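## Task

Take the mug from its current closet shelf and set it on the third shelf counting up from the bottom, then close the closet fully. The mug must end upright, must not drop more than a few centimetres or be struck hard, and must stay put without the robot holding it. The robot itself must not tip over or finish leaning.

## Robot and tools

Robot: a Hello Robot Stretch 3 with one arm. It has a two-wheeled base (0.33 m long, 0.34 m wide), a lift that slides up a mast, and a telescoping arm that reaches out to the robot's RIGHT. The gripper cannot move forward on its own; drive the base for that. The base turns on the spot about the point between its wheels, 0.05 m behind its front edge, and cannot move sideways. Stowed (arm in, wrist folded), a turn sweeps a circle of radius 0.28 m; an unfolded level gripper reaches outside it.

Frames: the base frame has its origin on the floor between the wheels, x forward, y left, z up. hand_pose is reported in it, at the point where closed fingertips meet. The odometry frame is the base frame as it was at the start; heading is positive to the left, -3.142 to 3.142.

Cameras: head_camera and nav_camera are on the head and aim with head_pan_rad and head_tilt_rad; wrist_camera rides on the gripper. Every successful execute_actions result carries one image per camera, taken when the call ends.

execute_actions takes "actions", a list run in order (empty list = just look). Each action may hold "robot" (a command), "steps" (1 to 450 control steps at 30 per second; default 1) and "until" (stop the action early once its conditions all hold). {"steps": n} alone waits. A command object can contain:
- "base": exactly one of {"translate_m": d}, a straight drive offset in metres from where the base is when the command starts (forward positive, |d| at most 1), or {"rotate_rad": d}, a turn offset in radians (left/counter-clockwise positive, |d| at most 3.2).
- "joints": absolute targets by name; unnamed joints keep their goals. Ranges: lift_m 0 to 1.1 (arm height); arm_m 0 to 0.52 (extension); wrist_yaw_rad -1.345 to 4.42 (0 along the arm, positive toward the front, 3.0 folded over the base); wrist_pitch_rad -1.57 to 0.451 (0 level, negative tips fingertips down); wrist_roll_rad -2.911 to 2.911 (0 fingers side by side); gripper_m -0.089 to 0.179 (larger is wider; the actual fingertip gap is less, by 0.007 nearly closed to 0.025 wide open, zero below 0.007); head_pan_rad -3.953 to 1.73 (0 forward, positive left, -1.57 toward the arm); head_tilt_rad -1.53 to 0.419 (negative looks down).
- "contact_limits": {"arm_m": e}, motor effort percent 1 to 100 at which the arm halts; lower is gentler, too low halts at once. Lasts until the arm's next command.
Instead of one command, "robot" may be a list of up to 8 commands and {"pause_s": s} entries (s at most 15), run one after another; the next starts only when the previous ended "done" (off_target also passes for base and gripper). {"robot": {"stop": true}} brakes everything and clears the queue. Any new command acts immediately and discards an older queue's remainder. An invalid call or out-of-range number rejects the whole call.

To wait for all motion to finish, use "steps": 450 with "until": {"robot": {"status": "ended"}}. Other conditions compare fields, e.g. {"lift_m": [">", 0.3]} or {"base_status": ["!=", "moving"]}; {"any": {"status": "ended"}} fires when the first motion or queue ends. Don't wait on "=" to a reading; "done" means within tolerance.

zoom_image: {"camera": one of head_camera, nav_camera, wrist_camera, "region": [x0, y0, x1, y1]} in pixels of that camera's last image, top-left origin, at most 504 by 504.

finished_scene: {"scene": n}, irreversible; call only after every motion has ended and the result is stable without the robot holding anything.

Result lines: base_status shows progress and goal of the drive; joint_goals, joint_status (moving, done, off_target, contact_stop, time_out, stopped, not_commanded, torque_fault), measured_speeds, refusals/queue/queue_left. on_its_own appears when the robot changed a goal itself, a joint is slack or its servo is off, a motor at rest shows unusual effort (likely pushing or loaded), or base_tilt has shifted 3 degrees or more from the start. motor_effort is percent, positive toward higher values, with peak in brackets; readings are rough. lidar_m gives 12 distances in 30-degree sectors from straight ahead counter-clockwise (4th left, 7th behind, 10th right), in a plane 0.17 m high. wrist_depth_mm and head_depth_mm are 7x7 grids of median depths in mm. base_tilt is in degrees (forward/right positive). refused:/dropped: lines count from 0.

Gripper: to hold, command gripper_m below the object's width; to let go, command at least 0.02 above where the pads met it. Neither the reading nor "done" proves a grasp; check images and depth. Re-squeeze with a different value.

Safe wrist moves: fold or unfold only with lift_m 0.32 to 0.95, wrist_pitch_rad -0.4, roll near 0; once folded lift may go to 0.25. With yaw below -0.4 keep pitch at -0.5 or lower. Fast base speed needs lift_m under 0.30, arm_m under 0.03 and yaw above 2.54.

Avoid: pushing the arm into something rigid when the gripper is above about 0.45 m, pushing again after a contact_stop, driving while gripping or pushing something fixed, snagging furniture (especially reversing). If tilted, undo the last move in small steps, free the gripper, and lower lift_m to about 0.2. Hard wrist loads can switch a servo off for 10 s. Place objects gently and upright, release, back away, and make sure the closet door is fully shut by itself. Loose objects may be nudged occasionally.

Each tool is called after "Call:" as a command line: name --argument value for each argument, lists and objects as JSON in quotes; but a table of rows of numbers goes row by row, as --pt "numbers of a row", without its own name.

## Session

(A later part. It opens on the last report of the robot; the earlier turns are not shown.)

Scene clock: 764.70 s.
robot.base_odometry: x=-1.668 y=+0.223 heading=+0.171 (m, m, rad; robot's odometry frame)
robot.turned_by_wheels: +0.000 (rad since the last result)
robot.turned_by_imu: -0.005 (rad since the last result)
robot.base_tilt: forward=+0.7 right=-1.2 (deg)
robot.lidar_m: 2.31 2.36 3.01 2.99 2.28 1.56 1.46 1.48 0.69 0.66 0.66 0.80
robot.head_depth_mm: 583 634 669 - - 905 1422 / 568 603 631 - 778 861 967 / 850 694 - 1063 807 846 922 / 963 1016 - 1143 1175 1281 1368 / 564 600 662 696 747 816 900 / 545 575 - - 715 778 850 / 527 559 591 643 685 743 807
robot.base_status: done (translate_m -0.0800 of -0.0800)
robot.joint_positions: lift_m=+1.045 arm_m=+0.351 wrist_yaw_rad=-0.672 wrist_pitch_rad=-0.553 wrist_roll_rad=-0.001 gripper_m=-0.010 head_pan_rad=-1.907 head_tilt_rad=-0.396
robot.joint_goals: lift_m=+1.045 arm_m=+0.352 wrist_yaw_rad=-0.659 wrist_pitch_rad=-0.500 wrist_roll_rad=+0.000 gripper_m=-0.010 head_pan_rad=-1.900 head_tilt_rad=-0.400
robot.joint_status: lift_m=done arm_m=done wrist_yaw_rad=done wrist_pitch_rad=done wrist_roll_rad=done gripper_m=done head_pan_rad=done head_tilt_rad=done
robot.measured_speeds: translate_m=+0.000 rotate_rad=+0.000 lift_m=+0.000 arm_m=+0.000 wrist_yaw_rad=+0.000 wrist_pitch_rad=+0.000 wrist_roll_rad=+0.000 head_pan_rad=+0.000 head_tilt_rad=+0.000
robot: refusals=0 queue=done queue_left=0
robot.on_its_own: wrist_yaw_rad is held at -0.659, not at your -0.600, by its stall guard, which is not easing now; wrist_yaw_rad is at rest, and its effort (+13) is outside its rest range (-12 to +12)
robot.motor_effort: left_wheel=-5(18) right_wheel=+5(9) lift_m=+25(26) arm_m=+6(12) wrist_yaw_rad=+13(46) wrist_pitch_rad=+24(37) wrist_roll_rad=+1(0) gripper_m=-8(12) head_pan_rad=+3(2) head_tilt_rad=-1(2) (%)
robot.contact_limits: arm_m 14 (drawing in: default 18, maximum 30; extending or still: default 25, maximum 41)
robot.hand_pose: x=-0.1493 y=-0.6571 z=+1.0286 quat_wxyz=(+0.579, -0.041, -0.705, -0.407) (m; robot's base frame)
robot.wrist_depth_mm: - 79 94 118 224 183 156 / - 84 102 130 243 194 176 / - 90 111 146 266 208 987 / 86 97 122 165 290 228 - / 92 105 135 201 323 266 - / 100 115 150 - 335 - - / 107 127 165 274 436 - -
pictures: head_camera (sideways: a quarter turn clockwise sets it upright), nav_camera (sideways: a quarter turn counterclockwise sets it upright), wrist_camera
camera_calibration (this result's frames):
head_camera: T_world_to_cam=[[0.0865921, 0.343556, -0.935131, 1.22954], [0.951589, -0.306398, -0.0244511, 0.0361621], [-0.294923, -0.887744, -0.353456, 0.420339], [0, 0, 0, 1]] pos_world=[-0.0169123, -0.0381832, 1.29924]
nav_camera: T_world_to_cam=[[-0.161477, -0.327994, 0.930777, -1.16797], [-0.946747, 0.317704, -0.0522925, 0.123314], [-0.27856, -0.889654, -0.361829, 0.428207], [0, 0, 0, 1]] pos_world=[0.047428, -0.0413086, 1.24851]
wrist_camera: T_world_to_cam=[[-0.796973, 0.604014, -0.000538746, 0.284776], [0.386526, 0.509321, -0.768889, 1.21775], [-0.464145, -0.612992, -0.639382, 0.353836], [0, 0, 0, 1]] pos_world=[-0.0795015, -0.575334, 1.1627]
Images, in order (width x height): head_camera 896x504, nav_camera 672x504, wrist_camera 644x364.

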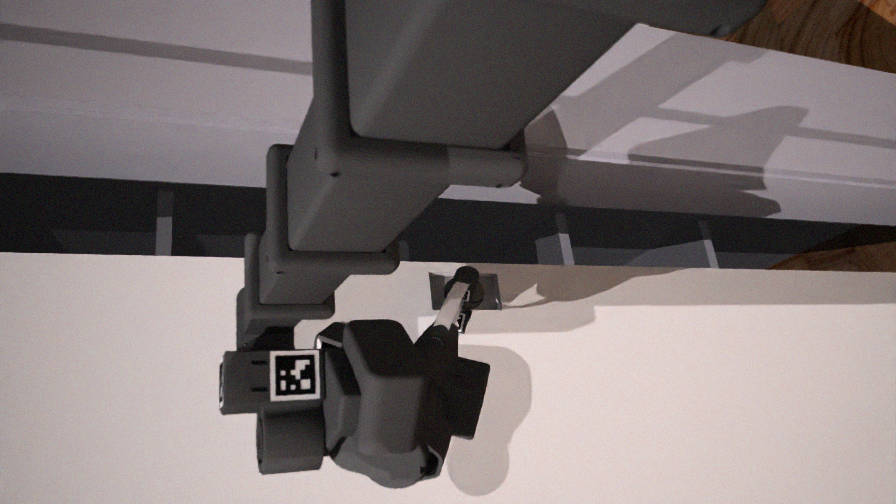

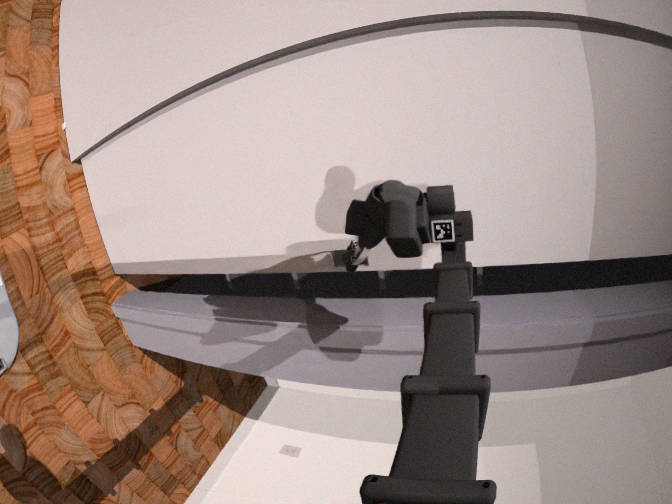

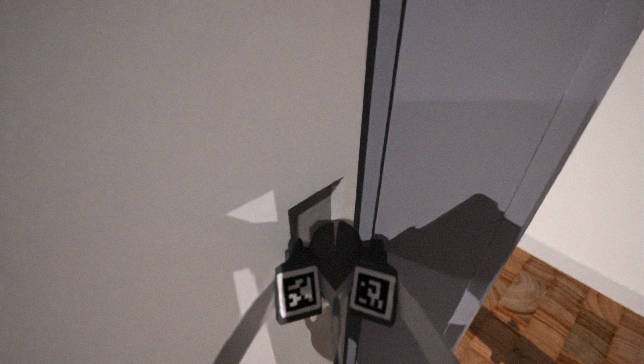

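Door moves. Continue.

Call:
execute_actions --actions '[{"robot":{"base":{"translate_m":-0.08}},"steps":300,"until":{"robot":{"status":"ended"}}}]'

Scene clock: 768.13 s.
robot.base_odometry: x=-1.747 y=+0.209 heading=+0.172 (m, m, rad; robot's odometry frame)
robot.turned_by_wheels: +0.000 (rad since the last result)
robot.turned_by_imu: +0.001 (rad since the last result)
robot.base_tilt: forward=+0.8 right=-1.2 (deg)
robot.lidar_m: 2.39 2.42 3.12 3.42 2.15 1.48 1.38 1.40 0.65 0.67 0.68 0.81
robot.head_depth_mm: 597 642 682 - - 1811 1462 / 572 616 651 - 796 879 1015 / 542 579 - 672 741 818 913 / 587 622 - 723 770 833 910 / 569 606 670 706 756 828 908 / 551 582 - 689 725 786 860 / 532 564 599 652 693 749 814
robot.base_status: done (translate_m -0.0800 of -0.0800)
robot.joint_positions: lift_m=+1.045 arm_m=+0.352 wrist_yaw_rad=-0.664 wrist_pitch_rad=-0.521 wrist_roll_rad=-0.001 gripper_m=-0.010 head_pan_rad=-1.907 head_tilt_rad=-0.396
robot.joint_goals: lift_m=+1.045 arm_m=+0.352 wrist_yaw_rad=-0.659 wrist_pitch_rad=-0.500 wrist_roll_rad=+0.000 gripper_m=-0.010 head_pan_rad=-1.900 head_tilt_rad=-0.400
robot.joint_status: lift_m=done arm_m=done wrist_yaw_rad=done wrist_pitch_rad=done wrist_roll_rad=done gripper_m=done head_pan_rad=done head_tilt_rad=done
robot.measured_speeds: translate_m=+0.000 rotate_rad=+0.000 lift_m=+0.000 arm_m=+0.000 wrist_yaw_rad=+0.000 wrist_pitch_rad=+0.000 wrist_roll_rad=+0.000 head_pan_rad=+0.000 head_tilt_rad=+0.000
robot: refusals=0 queue=done queue_left=0
robot.on_its_own: wrist_yaw_rad is held at -0.659, not at your -0.600, by its stall guard, which is not easing now
robot.motor_effort: left_wheel=-1(21) right_wheel=+1(34) lift_m=+25(25) arm_m=+2(5) wrist_yaw_rad=+5(18) wrist_pitch_rad=+10(25) wrist_roll_rad=+0(1) gripper_m=-7(8) head_pan_rad=+2(4) head_tilt_rad=-1(1) (%)
robot.contact_limits: arm_m 14 (drawing in: default 18, maximum 30; extending or still: default 25, maximum 41)
robot.hand_pose: x=-0.1511 y=-0.6622 z=+1.0353 quat_wxyz=(+0.587, -0.050, -0.705, -0.395) (m; robot's base frame)
robot.wrist_depth_mm: - 83 100 124 141 115 109 / - 89 107 136 153 123 258 / - 95 116 151 166 135 954 / 90 102 128 170 182 151 - / 97 110 141 180 199 187 - / 104 120 152 - 211 - - / 110 131 168 268 274 - -
pictures: head_camera (sideways: a quarter turn clockwise sets it upright), nav_camera (sideways: a quarter turn counterclockwise sets it upright), wrist_camera
camera_calibration (this result's frames):
head_camera: T_world_to_cam=[[0.0865976, 0.343574, -0.935124, 1.22953], [0.95159, -0.306396, -0.0244506, 0.0361615], [-0.294919, -0.887738, -0.353475, 0.420364], [0, 0, 0, 1]] pos_world=[-0.0169122, -0.0381832, 1.29924]
nav_camera: T_world_to_cam=[[-0.161482, -0.328012, 0.930769, -1.16796], [-0.946747, 0.317703, -0.0522928, 0.123314], [-0.278556, -0.889647, -0.361848, 0.428232], [0, 0, 0, 1]] pos_world=[0.0474285, -0.0413075, 1.24851]
wrist_camera: T_world_to_cam=[[-0.801494, 0.598003, 0.000195748, 0.280993], [0.367222, 0.49244, -0.789083, 1.233], [-0.47197, -0.632373, -0.614287, 0.314165], [0, 0, 0, 1]] pos_world=[-0.079293, -0.576541, 1.16587]
Images, in order (width x height): head_camera 896x504, nav_camera 672x504, wrist_camera 644x364.

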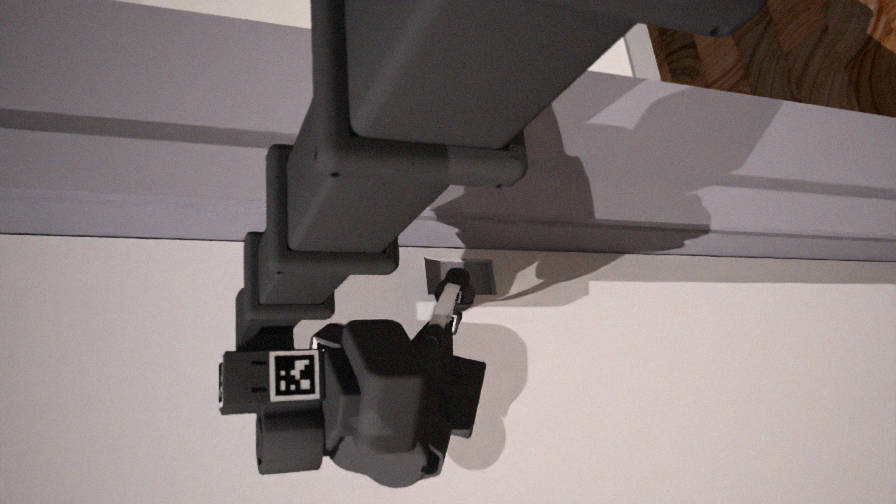

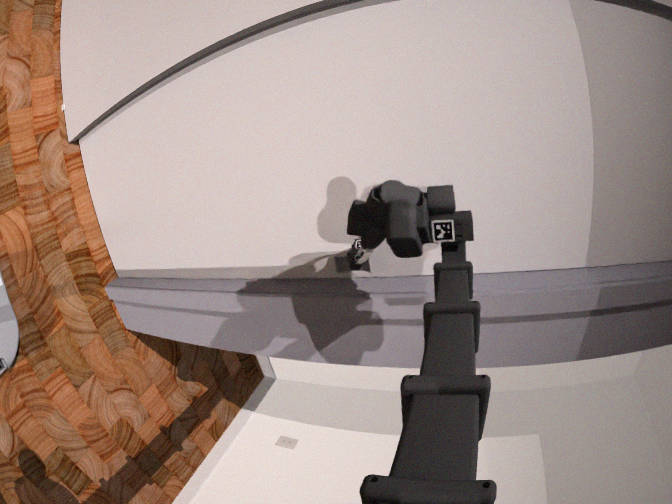

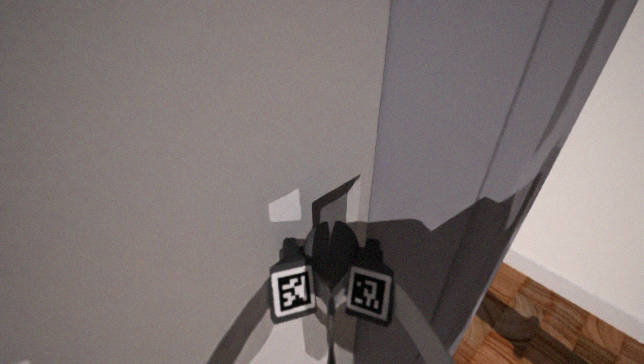

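Call:
execute_actions --actions '[{"robot":[{"joints":{"arm_m":0}},{"joints":{"wrist_yaw_rad":0,"wrist_pitch_rad":-1.4,"head_pan_rad":-0.9,"head_tilt_rad":-0.3},"base":{"translate_m":0.9}}],"steps":450,"until":{"robot":{"status":"ended"}}}]'

Scene clock: 782.17 s.
robot.base_odometry: x=-0.861 y=+0.363 heading=+0.172 (m, m, rad; robot's odometry frame)
robot.turned_by_wheels: +0.000 (rad since the last result)
robot.turned_by_imu: +0.003 (rad since the last result)
robot.base_tilt: forward=+0.7 right=-1.2 (deg)
robot.lidar_m: 1.50 1.52 1.96 3.13 3.11 2.43 2.28 0.92 0.57 0.54 0.54 0.68
robot.head_depth_mm: 947 991 1044 515 543 562 588 / 779 839 916 964 1090 1126 1114 / 502 532 569 616 668 731 808 / 515 540 569 601 629 673 718 / 565 595 630 667 705 756 810 / 1550 1646 1744 1868 1985 1899 1547 / 1608 1669 1734 1816 1896 1910 1544
robot.base_status: done (translate_m +0.9000 of +0.9000)
robot.joint_positions: lift_m=+1.045 arm_m=+0.002 wrist_yaw_rad=-0.003 wrist_pitch_rad=-1.396 wrist_roll_rad=-0.001 gripper_m=-0.010 head_pan_rad=-0.907 head_tilt_rad=-0.310
robot.joint_goals: lift_m=+1.045 arm_m=+0.000 wrist_yaw_rad=+0.000 wrist_pitch_rad=-1.400 wrist_roll_rad=+0.000 gripper_m=-0.010 head_pan_rad=-0.900 head_tilt_rad=-0.300
robot.joint_status: lift_m=done arm_m=done wrist_yaw_rad=done wrist_pitch_rad=done wrist_roll_rad=done gripper_m=done head_pan_rad=done head_tilt_rad=done
robot.measured_speeds: translate_m=+0.000 rotate_rad=+0.000 lift_m=+0.000 arm_m=+0.000 wrist_yaw_rad=+0.000 wrist_pitch_rad=+0.000 wrist_roll_rad=+0.000 head_pan_rad=+0.000 head_tilt_rad=+0.000
robot: refusals=0 queue=done queue_left=0
robot.motor_effort: left_wheel=+0(6) right_wheel=+0(5) lift_m=+25(25) arm_m=-2(2) wrist_yaw_rad=+3(4) wrist_pitch_rad=-2(6) wrist_roll_rad=+0(1) gripper_m=-5(7) head_pan_rad=+3(32) head_tilt_rad=+4(13) (%)
robot.hand_pose: x=-0.0217 y=-0.1683 z=+0.9272 quat_wxyz=(+0.541, +0.454, -0.542, -0.455) (m; robot's base frame)
robot.wrist_depth_mm: 491 628 579 609 640 659 790 / - 723 902 870 922 - - / - - - - - - - / - - - - - - - / - - - - - - - / - - - - - - - / - - - - - - -
pictures: head_camera (sideways: a quarter turn clockwise sets it upright), nav_camera (sideways: a quarter turn counterclockwise sets it upright), wrist_camera
camera_calibration (this result's frames):
head_camera: T_world_to_cam=[[-0.191741, 0.194001, -0.962081, 1.26643], [0.773528, 0.633209, -0.026478, 0.0398899], [0.604062, -0.749273, -0.271477, 0.308163], [0, 0, 0, 1]] pos_world=[0.0258215, -0.0400491, 1.30312]
nav_camera: T_world_to_cam=[[0.138376, -0.248855, 0.958605, -1.20614], [-0.776317, -0.628273, -0.0510379, 0.120647], [0.614967, -0.737119, -0.280129, 0.316428], [0, 0, 0, 1]] pos_world=[0.065968, 0.00889074, 1.25101]
wrist_camera: T_world_to_cam=[[-0.999784, -0.0114919, -0.0172939, -0.00126775], [-0.01089, 0.999345, -0.0345071, 0.23442], [0.0176791, -0.0343113, -0.999255, 1.08938], [0, 0, 0, 1]] pos_world=[-0.0179738, -0.196903, 1.09663]
Images, in order (width x height): head_camera 896x504, nav_camera 672x504, wrist_camera 644x364.

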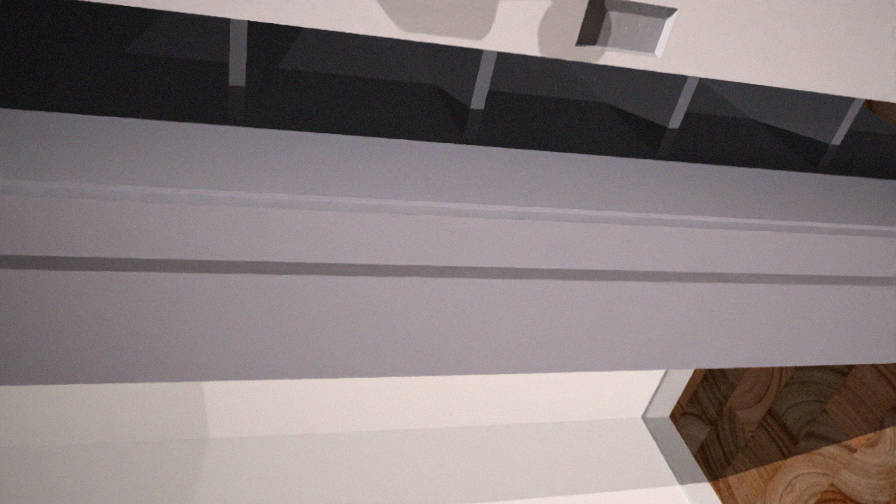

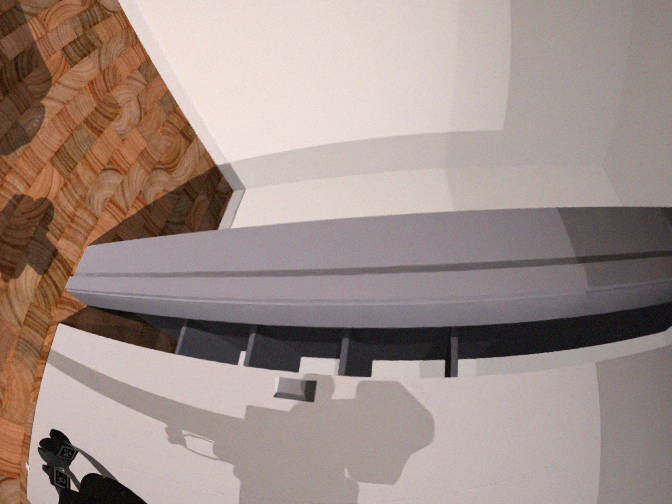

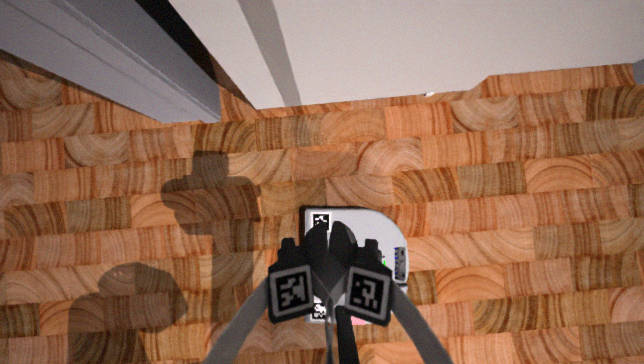

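Call:
execute_actions --actions '[{"robot":[{"base":{"rotate_rad":0.12}},{"base":{"translate_m":-0.62},"joints":{"lift_m":0.55,"wrist_pitch_rad":-0.3,"head_pan_rad":-1.4,"head_tilt_rad":-0.9}},{"joints":{"arm_m":0.13}}],"steps":450,"until":{"robot":{"status":"ended"}}}]'

Scene clock: 794.00 s.
robot.base_odometry: x=-1.454 y=+0.184 heading=+0.292 (m, m, rad; robot's odometry frame)
robot.turned_by_wheels: +0.120 (rad since the last result)
robot.turned_by_imu: +0.119 (rad since the last result)
robot.base_tilt: forward=+0.7 right=-1.2 (deg)
robot.lidar_m: 2.12 2.21 3.08 3.09 2.29 1.71 1.65 0.74 0.59 0.52 0.54 0.76
robot.head_depth_mm: 470 537 628 753 941 - - / 453 539 651 783 971 - 1137 / 451 521 613 760 965 1228 1131 / 464 537 638 782 1012 1247 1135 / 477 554 660 818 1075 1269 1131 / 489 573 686 859 1147 1268 1129 / 504 592 716 903 1228 1266 1127
robot.base_status: done (translate_m -0.6200 of -0.6200)
robot.joint_positions: lift_m=+0.550 arm_m=+0.130 wrist_yaw_rad=-0.002 wrist_pitch_rad=-0.323 wrist_roll_rad=-0.001 gripper_m=-0.010 head_pan_rad=-1.393 head_tilt_rad=-0.888
robot.joint_goals: lift_m=+0.550 arm_m=+0.130 wrist_yaw_rad=+0.000 wrist_pitch_rad=-0.300 wrist_roll_rad=+0.000 gripper_m=-0.010 head_pan_rad=-1.400 head_tilt_rad=-0.900
robot.joint_status: lift_m=done arm_m=done wrist_yaw_rad=done wrist_pitch_rad=done wrist_roll_rad=done gripper_m=done head_pan_rad=done head_tilt_rad=done
robot.measured_speeds: translate_m=+0.000 rotate_rad=+0.000 lift_m=+0.000 arm_m=+0.000 wrist_yaw_rad=+0.000 wrist_pitch_rad=+0.000 wrist_roll_rad=+0.000 head_pan_rad=+0.000 head_tilt_rad=+0.000
robot: refusals=0 queue=done queue_left=0
robot.motor_effort: left_wheel=-2(9) right_wheel=+3(7) lift_m=+20(25) arm_m=+3(2) wrist_yaw_rad=+2(3) wrist_pitch_rad=+10(13) wrist_roll_rad=+0(1) gripper_m=-6(6) head_pan_rad=-4(23) head_tilt_rad=-4(29) (%)
robot.hand_pose: x=-0.0219 y=-0.5100 z=+0.5848 quat_wxyz=(+0.698, +0.113, -0.697, -0.115) (m; robot's base frame)
robot.wrist_depth_mm: 132 131 144 168 166 164 162 / 142 140 145 180 178 175 173 / 153 151 153 193 191 187 185 / 167 164 167 210 206 203 199 / 181 179 179 223 223 220 215 / 202 196 194 - 243 241 236 / 223 219 217 278 272 265 259
pictures: head_camera (sideways: a quarter turn clockwise sets it upright), nav_camera (sideways: a quarter turn counterclockwise sets it upright), wrist_camera
camera_calibration (this result's frames):
head_camera: T_world_to_cam=[[-0.164238, 0.735617, -0.657186, 0.868698], [0.977774, 0.209428, -0.00993503, 0.0170928], [0.130325, -0.644211, -0.753663, 0.938408], [0, 0, 0, 1]] pos_world=[0.00366273, -0.0380755, 1.27831]
nav_camera: T_world_to_cam=[[0.0908007, -0.755677, 0.648619, -0.801657], [-0.985273, -0.162926, -0.0518892, 0.12299], [0.144889, -0.634355, -0.759342, 0.942776], [0, 0, 0, 1]] pos_world=[0.0573718, 0.0122996, 1.24224]
wrist_camera: T_world_to_cam=[[-0.999769, -0.0209723, 0.00474087, -0.0290709], [-0.0136201, 0.447106, -0.894377, 0.78519], [0.0166375, -0.894235, -0.447288, -0.025875], [0, 0, 0, 1]] pos_world=[-0.0179393, -0.374811, 0.690821]
Images, in order (width x height): head_camera 896x504, nav_camera 672x504, wrist_camera 644x364.

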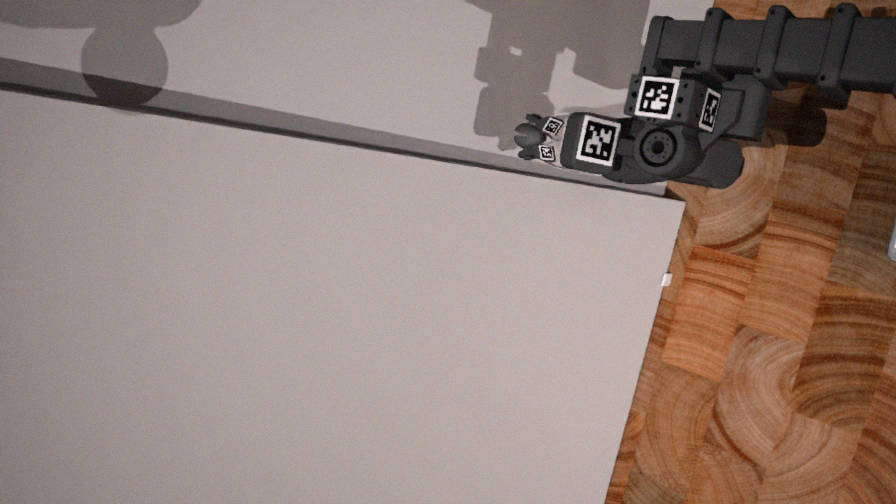

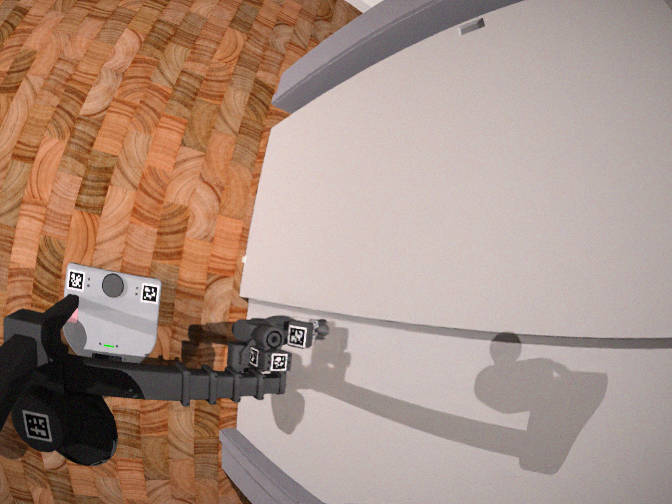

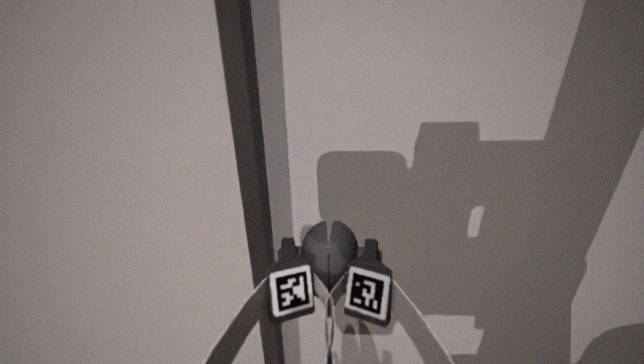

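Call:
execute_actions --actions '[{"robot":[{"joints":{"arm_m":0.157}},{"base":{"translate_m":0.14}}],"steps":450,"until":{"robot":{"status":"ended"}}}]'

Scene clock: 797.83 s.
robot.base_odometry: x=-1.320 y=+0.225 heading=+0.291 (m, m, rad; robot's odometry frame)
robot.turned_by_wheels: +0.000 (rad since the last result)
robot.turned_by_imu: +0.000 (rad since the last result)
robot.base_tilt: forward=+0.7 right=-1.2 (deg)
robot.lidar_m: 1.97 2.07 2.88 3.54 2.46 1.85 1.79 0.79 0.59 0.52 0.55 0.76
robot.head_depth_mm: 466 540 630 756 930 - - / 442 510 630 777 950 1227 1135 / 453 523 617 751 940 1224 1132 / 467 540 640 785 1019 1251 1134 / 480 559 664 822 1080 1269 1137 / 493 575 691 864 1147 1277 1132 / 508 596 721 908 1226 1263 1133
robot.base_status: done (translate_m +0.1400 of +0.1400)
robot.joint_positions: lift_m=+0.550 arm_m=+0.157 wrist_yaw_rad=-0.020 wrist_pitch_rad=-0.322 wrist_roll_rad=-0.001 gripper_m=-0.010 head_pan_rad=-1.393 head_tilt_rad=-0.889
robot.joint_goals: lift_m=+0.550 arm_m=+0.157 wrist_yaw_rad=+0.000 wrist_pitch_rad=-0.300 wrist_roll_rad=+0.000 gripper_m=-0.010 head_pan_rad=-1.400 head_tilt_rad=-0.900
robot.joint_status: lift_m=done arm_m=done wrist_yaw_rad=done wrist_pitch_rad=done wrist_roll_rad=done gripper_m=done head_pan_rad=done head_tilt_rad=done
robot.measured_speeds: translate_m=+0.000 rotate_rad=+0.000 lift_m=+0.000 arm_m=+0.000 wrist_yaw_rad=+0.000 wrist_pitch_rad=+0.000 wrist_roll_rad=+0.000 head_pan_rad=+0.000 head_tilt_rad=+0.000
robot: refusals=0 queue=done queue_left=0
robot.on_its_own: wrist_yaw_rad is at rest, and its effort (+20) is outside its rest range (-12 to +12)
robot.motor_effort: left_wheel=-9(18) right_wheel=+12(31) lift_m=+20(20) arm_m=+2(3) wrist_yaw_rad=+20(55) wrist_pitch_rad=+10(10) wrist_roll_rad=+0(0) gripper_m=-9(11) head_pan_rad=-2(4) head_tilt_rad=-4(5) (%)
robot.hand_pose: x=-0.0262 y=-0.5371 z=+0.5849 quat_wxyz=(+0.697, +0.107, -0.698, -0.121) (m; robot's base frame)
robot.wrist_depth_mm: 107 107 106 146 145 144 143 / 115 114 114 157 156 154 153 / 124 123 122 168 166 165 164 / 135 133 132 181 180 179 176 / 147 146 143 191 195 194 192 / 161 159 158 - 214 211 209 / 179 177 174 234 238 233 231
pictures: head_camera (sideways: a quarter turn clockwise sets it upright), nav_camera (sideways: a quarter turn counterclockwise sets it upright), wrist_camera
camera_calibration (this result's frames):
head_camera: T_world_to_cam=[[-0.164195, 0.735641, -0.65717, 0.868677], [0.977787, 0.209367, -0.00993432, 0.0170918], [0.130282, -0.644203, -0.753677, 0.938427], [0, 0, 0, 1]] pos_world=[0.00366027, -0.0380749, 1.27831]
nav_camera: T_world_to_cam=[[0.0907561, -0.755697, 0.648603, -0.801635], [-0.985283, -0.162864, -0.0518889, 0.122989], [0.144846, -0.634348, -0.759356, 0.942794], [0, 0, 0, 1]] pos_world=[0.0573723, 0.0122977, 1.24224]
wrist_camera: T_world_to_cam=[[-0.999985, -0.00270481, 0.00475826, -0.0241433], [-0.00546539, 0.446736, -0.894649, 0.797529], [0.000294164, -0.894662, -0.446744, -0.0509052], [0, 0, 0, 1]] pos_world=[-0.0197692, -0.401893, 0.690882]
Images, in order (width x height): head_camera 896x504, nav_camera 672x504, wrist_camera 644x364.

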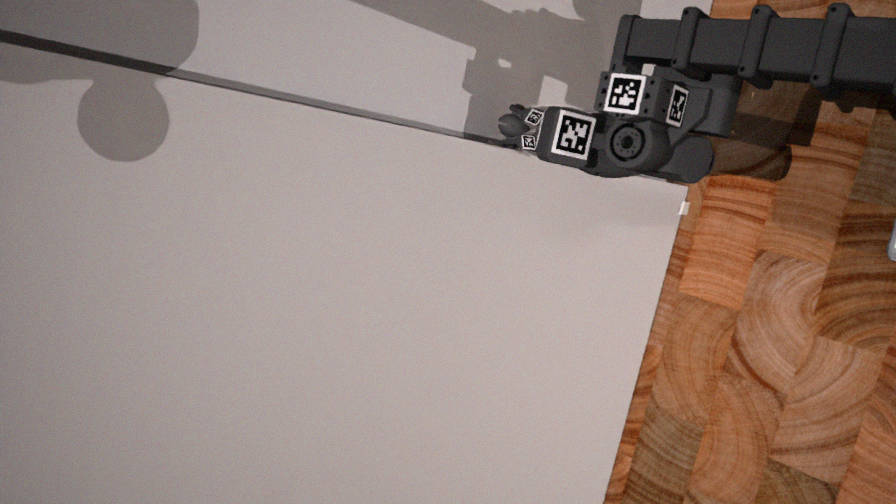

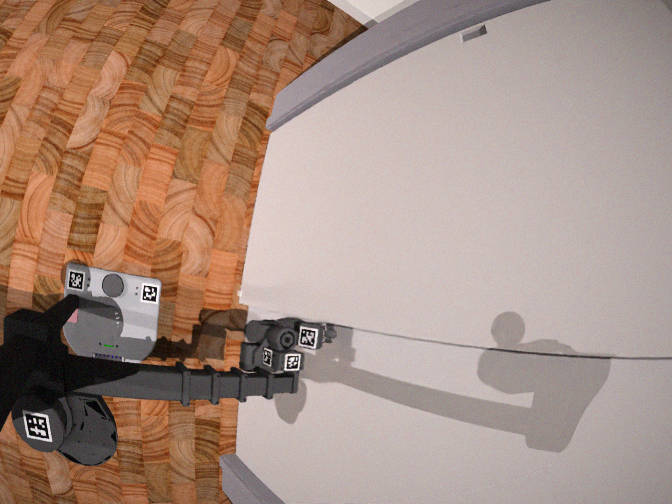

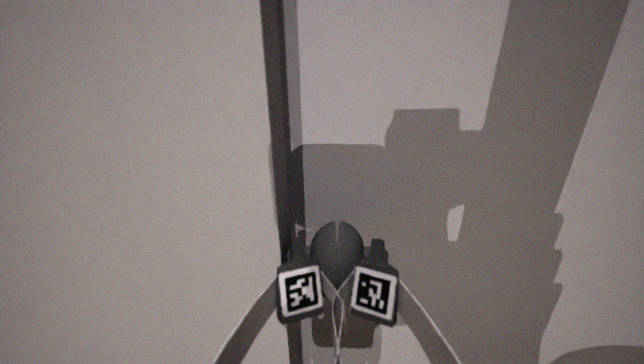

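Call:
execute_actions --actions '[{"robot":[{"base":{"translate_m":0.03}},{"base":{"translate_m":-0.03}},{"joints":{"arm_m":0}},{"joints":{"head_pan_rad":-0.7,"head_tilt_rad":-0.4}}],"steps":450,"until":{"robot":{"status":"ended"}}}]'

Call:
execute_actions --actions '[{"robot":{"joints":{"head_pan_rad":-2.3}},"steps":300,"until":{"robot":{"status":"ended"}}}]'

Scene clock: 804.67 s.
robot.base_odometry: x=-1.320 y=+0.225 heading=+0.292 (m, m, rad; robot's odometry frame)
robot.turned_by_wheels: +0.000 (rad since the last result)
robot.turned_by_imu: +0.002 (rad since the last result)
robot.base_tilt: forward=+0.7 right=-1.1 (deg)
robot.lidar_m: 1.98 2.06 2.88 3.52 2.47 1.85 1.80 0.79 0.59 0.53 0.55 0.76
robot.head_depth_mm: 532 557 583 613 644 679 716 / 588 619 650 685 724 771 818 / 655 694 735 777 829 889 958 / 740 787 844 906 970 1051 1151 / 803 860 924 1006 1130 1252 1333 / 1818 1947 2065 2233 2291 1759 1416 / 1743 1837 1967 2094 2182 1753 1409
robot.base_status: done (translate_m -0.0300 of -0.0300)
robot.joint_positions: lift_m=+0.550 arm_m=+0.002 wrist_yaw_rad=-0.061 wrist_pitch_rad=-0.322 wrist_roll_rad=-0.001 gripper_m=-0.010 head_pan_rad=-0.707 head_tilt_rad=-0.409
robot.joint_goals: lift_m=+0.550 arm_m=+0.000 wrist_yaw_rad=-0.059 wrist_pitch_rad=-0.300 wrist_roll_rad=+0.000 gripper_m=-0.010 head_pan_rad=-0.700 head_tilt_rad=-0.400
robot.joint_status: lift_m=done arm_m=done wrist_yaw_rad=done wrist_pitch_rad=done wrist_roll_rad=done gripper_m=done head_pan_rad=done head_tilt_rad=done
robot.measured_speeds: translate_m=+0.000 rotate_rad=+0.000 lift_m=+0.000 arm_m=+0.000 wrist_yaw_rad=+0.000 wrist_pitch_rad=+0.000 wrist_roll_rad=+0.000 head_pan_rad=+0.000 head_tilt_rad=+0.000
robot: refusals=0 queue=done queue_left=0
robot.on_its_own: wrist_yaw_rad is held at -0.059, not at your +0.000, by its stall guard, which is not easing now
robot.motor_effort: left_wheel=-2(18) right_wheel=+2(25) lift_m=+20(20) arm_m=-2(1) wrist_yaw_rad=+2(42) wrist_pitch_rad=+10(10) wrist_roll_rad=+1(1) gripper_m=-7(11) head_pan_rad=+2(29) head_tilt_rad=+4(27) (%)
robot.hand_pose: x=-0.0358 y=-0.3824 z=+0.5850 quat_wxyz=(+0.695, +0.092, -0.700, -0.135) (m; robot's base frame)
robot.wrist_depth_mm: 242 243 246 285 286 286 285 / 258 259 261 304 306 307 307 / 277 279 281 328 328 330 330 / 300 302 302 355 355 356 359 / 329 328 328 380 388 385 387 / 357 360 360 - 425 422 423 / 396 397 396 469 469 473 469
pictures: head_camera (sideways: a quarter turn clockwise sets it upright), nav_camera (sideways: a quarter turn counterclockwise sets it upright), wrist_camera
camera_calibration (this result's frames):
head_camera: T_world_to_cam=[[-0.297731, 0.212974, -0.93059, 1.22596], [0.630439, 0.775863, -0.0241384, 0.0377135], [0.71687, -0.593867, -0.365266, 0.429536], [0, 0, 0, 1]] pos_world=[0.0333086, -0.0352701, 1.29867]
nav_camera: T_world_to_cam=[[0.256025, -0.277079, 0.926109, -1.16443], [-0.639956, -0.766619, -0.0524439, 0.121639], [0.724505, -0.579243, -0.373592, 0.437397], [0, 0, 0, 1]] pos_world=[0.0590701, 0.0239717, 1.24817]
wrist_camera: T_world_to_cam=[[-0.999263, 0.0380744, 0.00488348, -0.0177816], [0.0126372, 0.446424, -0.894732, 0.729014], [-0.0362465, -0.894011, -0.446576, 0.0863006], [0, 0, 0, 1]] pos_world=[-0.0238531, -0.247619, 0.690899]
Images, in order (width x height): head_camera 896x504, nav_camera 672x504, wrist_camera 644x364.

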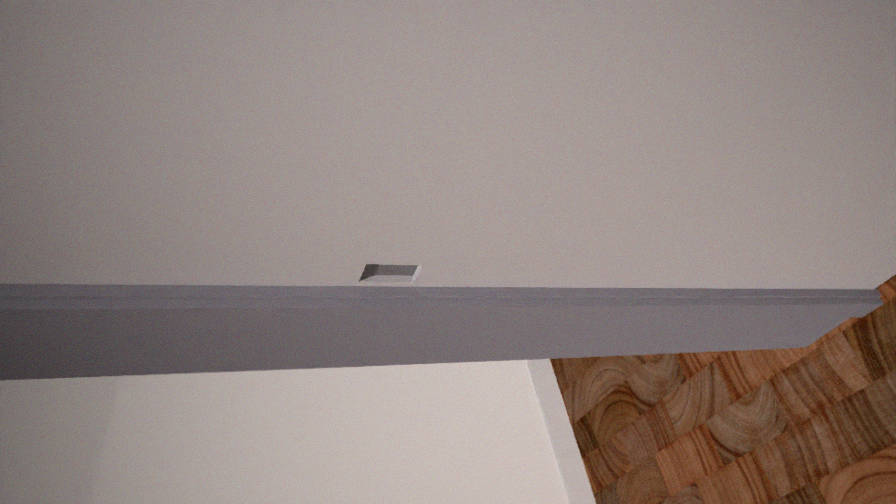

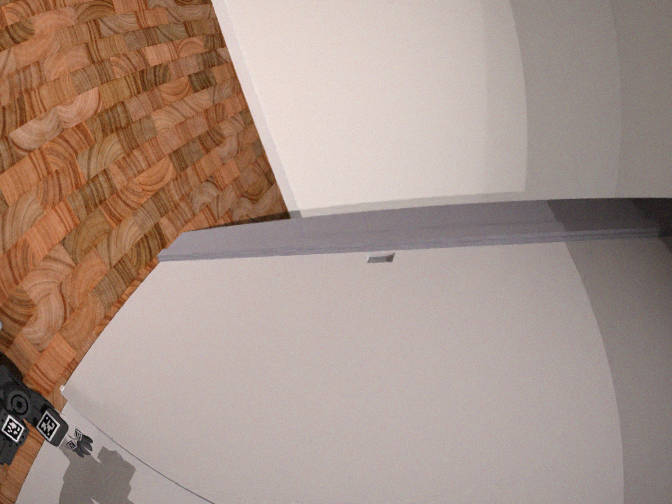

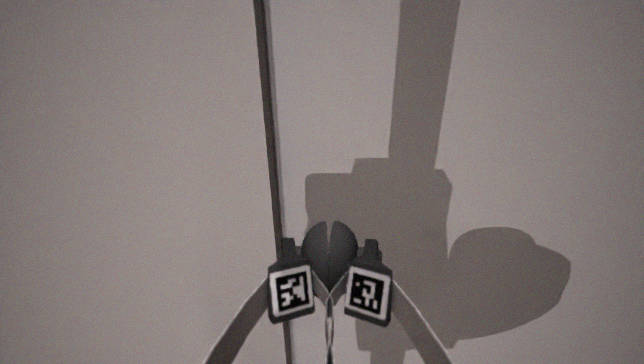

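Scene clock: 806.00 s.
robot.base_odometry: x=-1.320 y=+0.225 heading=+0.292 (m, m, rad; robot's odometry frame)
robot.turned_by_wheels: +0.000 (rad since the last result)
robot.turned_by_imu: +0.000 (rad since the last result)
robot.base_tilt: forward=+0.7 right=-1.2 (deg)
robot.lidar_m: 1.98 2.06 2.88 3.53 2.47 1.85 1.80 0.79 0.59 0.53 0.55 0.77
robot.head_depth_mm: 707 748 796 859 974 1135 1374 / 681 738 804 879 949 1031 1138 / 631 679 737 804 884 987 1108 / 585 629 676 734 800 880 983 / 549 585 627 676 733 799 882 / 515 549 586 626 676 730 797 / 485 514 547 583 624 674 729
robot.base_status: done (translate_m -0.0300 of -0.0300)
robot.joint_positions: lift_m=+0.550 arm_m=+0.002 wrist_yaw_rad=-0.061 wrist_pitch_rad=-0.322 wrist_roll_rad=-0.001 gripper_m=-0.010 head_pan_rad=-2.293 head_tilt_rad=-0.409
robot.joint_goals: lift_m=+0.550 arm_m=+0.000 wrist_yaw_rad=-0.059 wrist_pitch_rad=-0.300 wrist_roll_rad=+0.000 gripper_m=-0.010 head_pan_rad=-2.300 head_tilt_rad=-0.400
robot.joint_status: lift_m=done arm_m=done wrist_yaw_rad=done wrist_pitch_rad=done wrist_roll_rad=done gripper_m=done head_pan_rad=done head_tilt_rad=done
robot.measured_speeds: translate_m=+0.000 rotate_rad=+0.000 lift_m=+0.000 arm_m=+0.000 wrist_yaw_rad=+0.000 wrist_pitch_rad=+0.000 wrist_roll_rad=+0.000 head_pan_rad=+0.000 head_tilt_rad=+0.000
robot: refusals=0 queue=done queue_left=0
robot.on_its_own: wrist_yaw_rad is held at -0.059, not at your +0.000, by its stall guard, which is not easing now
robot.motor_effort: left_wheel=-2(2) right_wheel=+1(2) lift_m=+20(20) arm_m=-2(2) wrist_yaw_rad=+1(2) wrist_pitch_rad=+10(10) wrist_roll_rad=+1(1) gripper_m=-6(6) head_pan_rad=-2(32) head_tilt_rad=+3(3) (%)
robot.hand_pose: x=-0.0358 y=-0.3824 z=+0.5850 quat_wxyz=(+0.695, +0.092, -0.700, -0.135) (m; robot's base frame)
robot.wrist_depth_mm: 243 243 246 287 287 285 288 / 260 260 261 306 306 306 307 / 278 279 280 329 328 330 331 / 302 302 302 354 353 356 358 / 328 329 330 379 389 388 386 / 356 362 362 - 425 423 426 / 396 396 397 467 465 472 475
pictures: head_camera (sideways: a quarter turn clockwise sets it upright), nav_camera (sideways: a quarter turn counterclockwise sets it upright), wrist_camera
camera_calibration (this result's frames):
head_camera: T_world_to_cam=[[0.217234, 0.294444, -0.930651, 1.2229], [0.766488, -0.641805, -0.0241425, 0.0368891], [-0.604406, -0.708088, -0.36511, 0.437393], [0, 0, 0, 1]] pos_world=[-0.0295675, -0.0266863, 1.29868]
nav_camera: T_world_to_cam=[[-0.280718, -0.251799, 0.926172, -1.16123], [-0.757113, 0.651176, -0.0524419, 0.122351], [-0.589896, -0.715938, -0.373437, 0.445213], [0, 0, 0, 1]] pos_world=[0.0292828, -0.0533243, 1.24818]
wrist_camera: T_world_to_cam=[[-0.999263, 0.0380745, 0.00488338, -0.0177815], [0.0126374, 0.446424, -0.894732, 0.729014], [-0.0362465, -0.894011, -0.446576, 0.0863006], [0, 0, 0, 1]] pos_world=[-0.0238532, -0.247619, 0.690899]
Images, in order (width x height): head_camera 896x504, nav_camera 672x504, wrist_camera 644x364.

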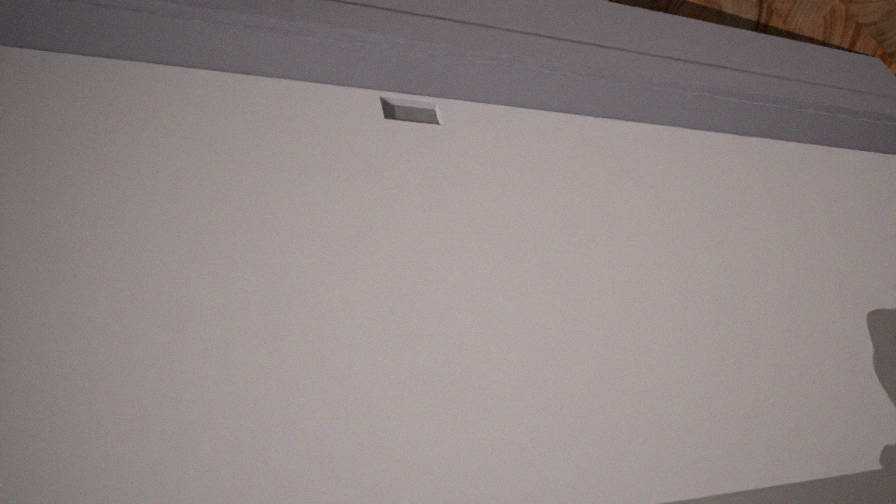

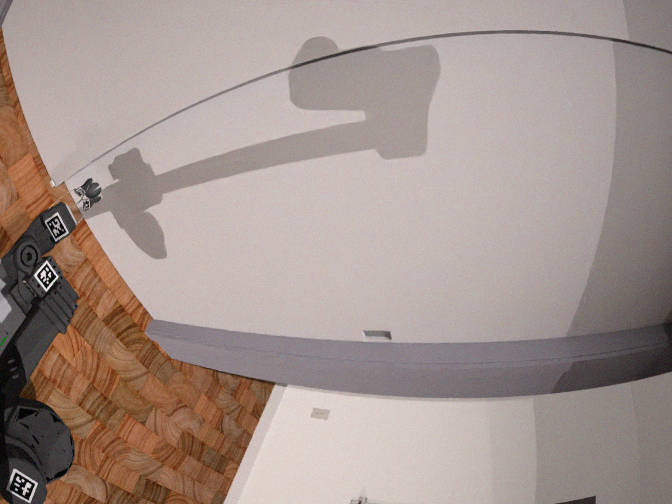

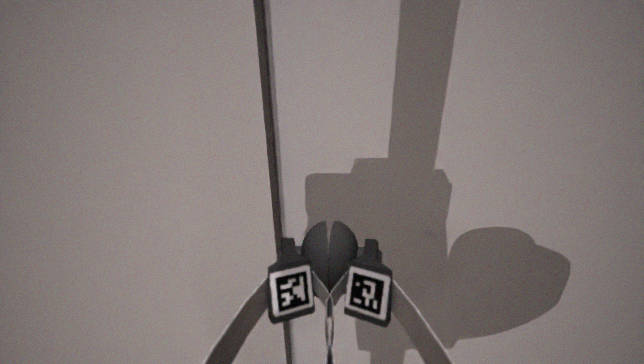

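Both closed.

Call:
finished_scene --scene 1

The scene is finished: the task was done.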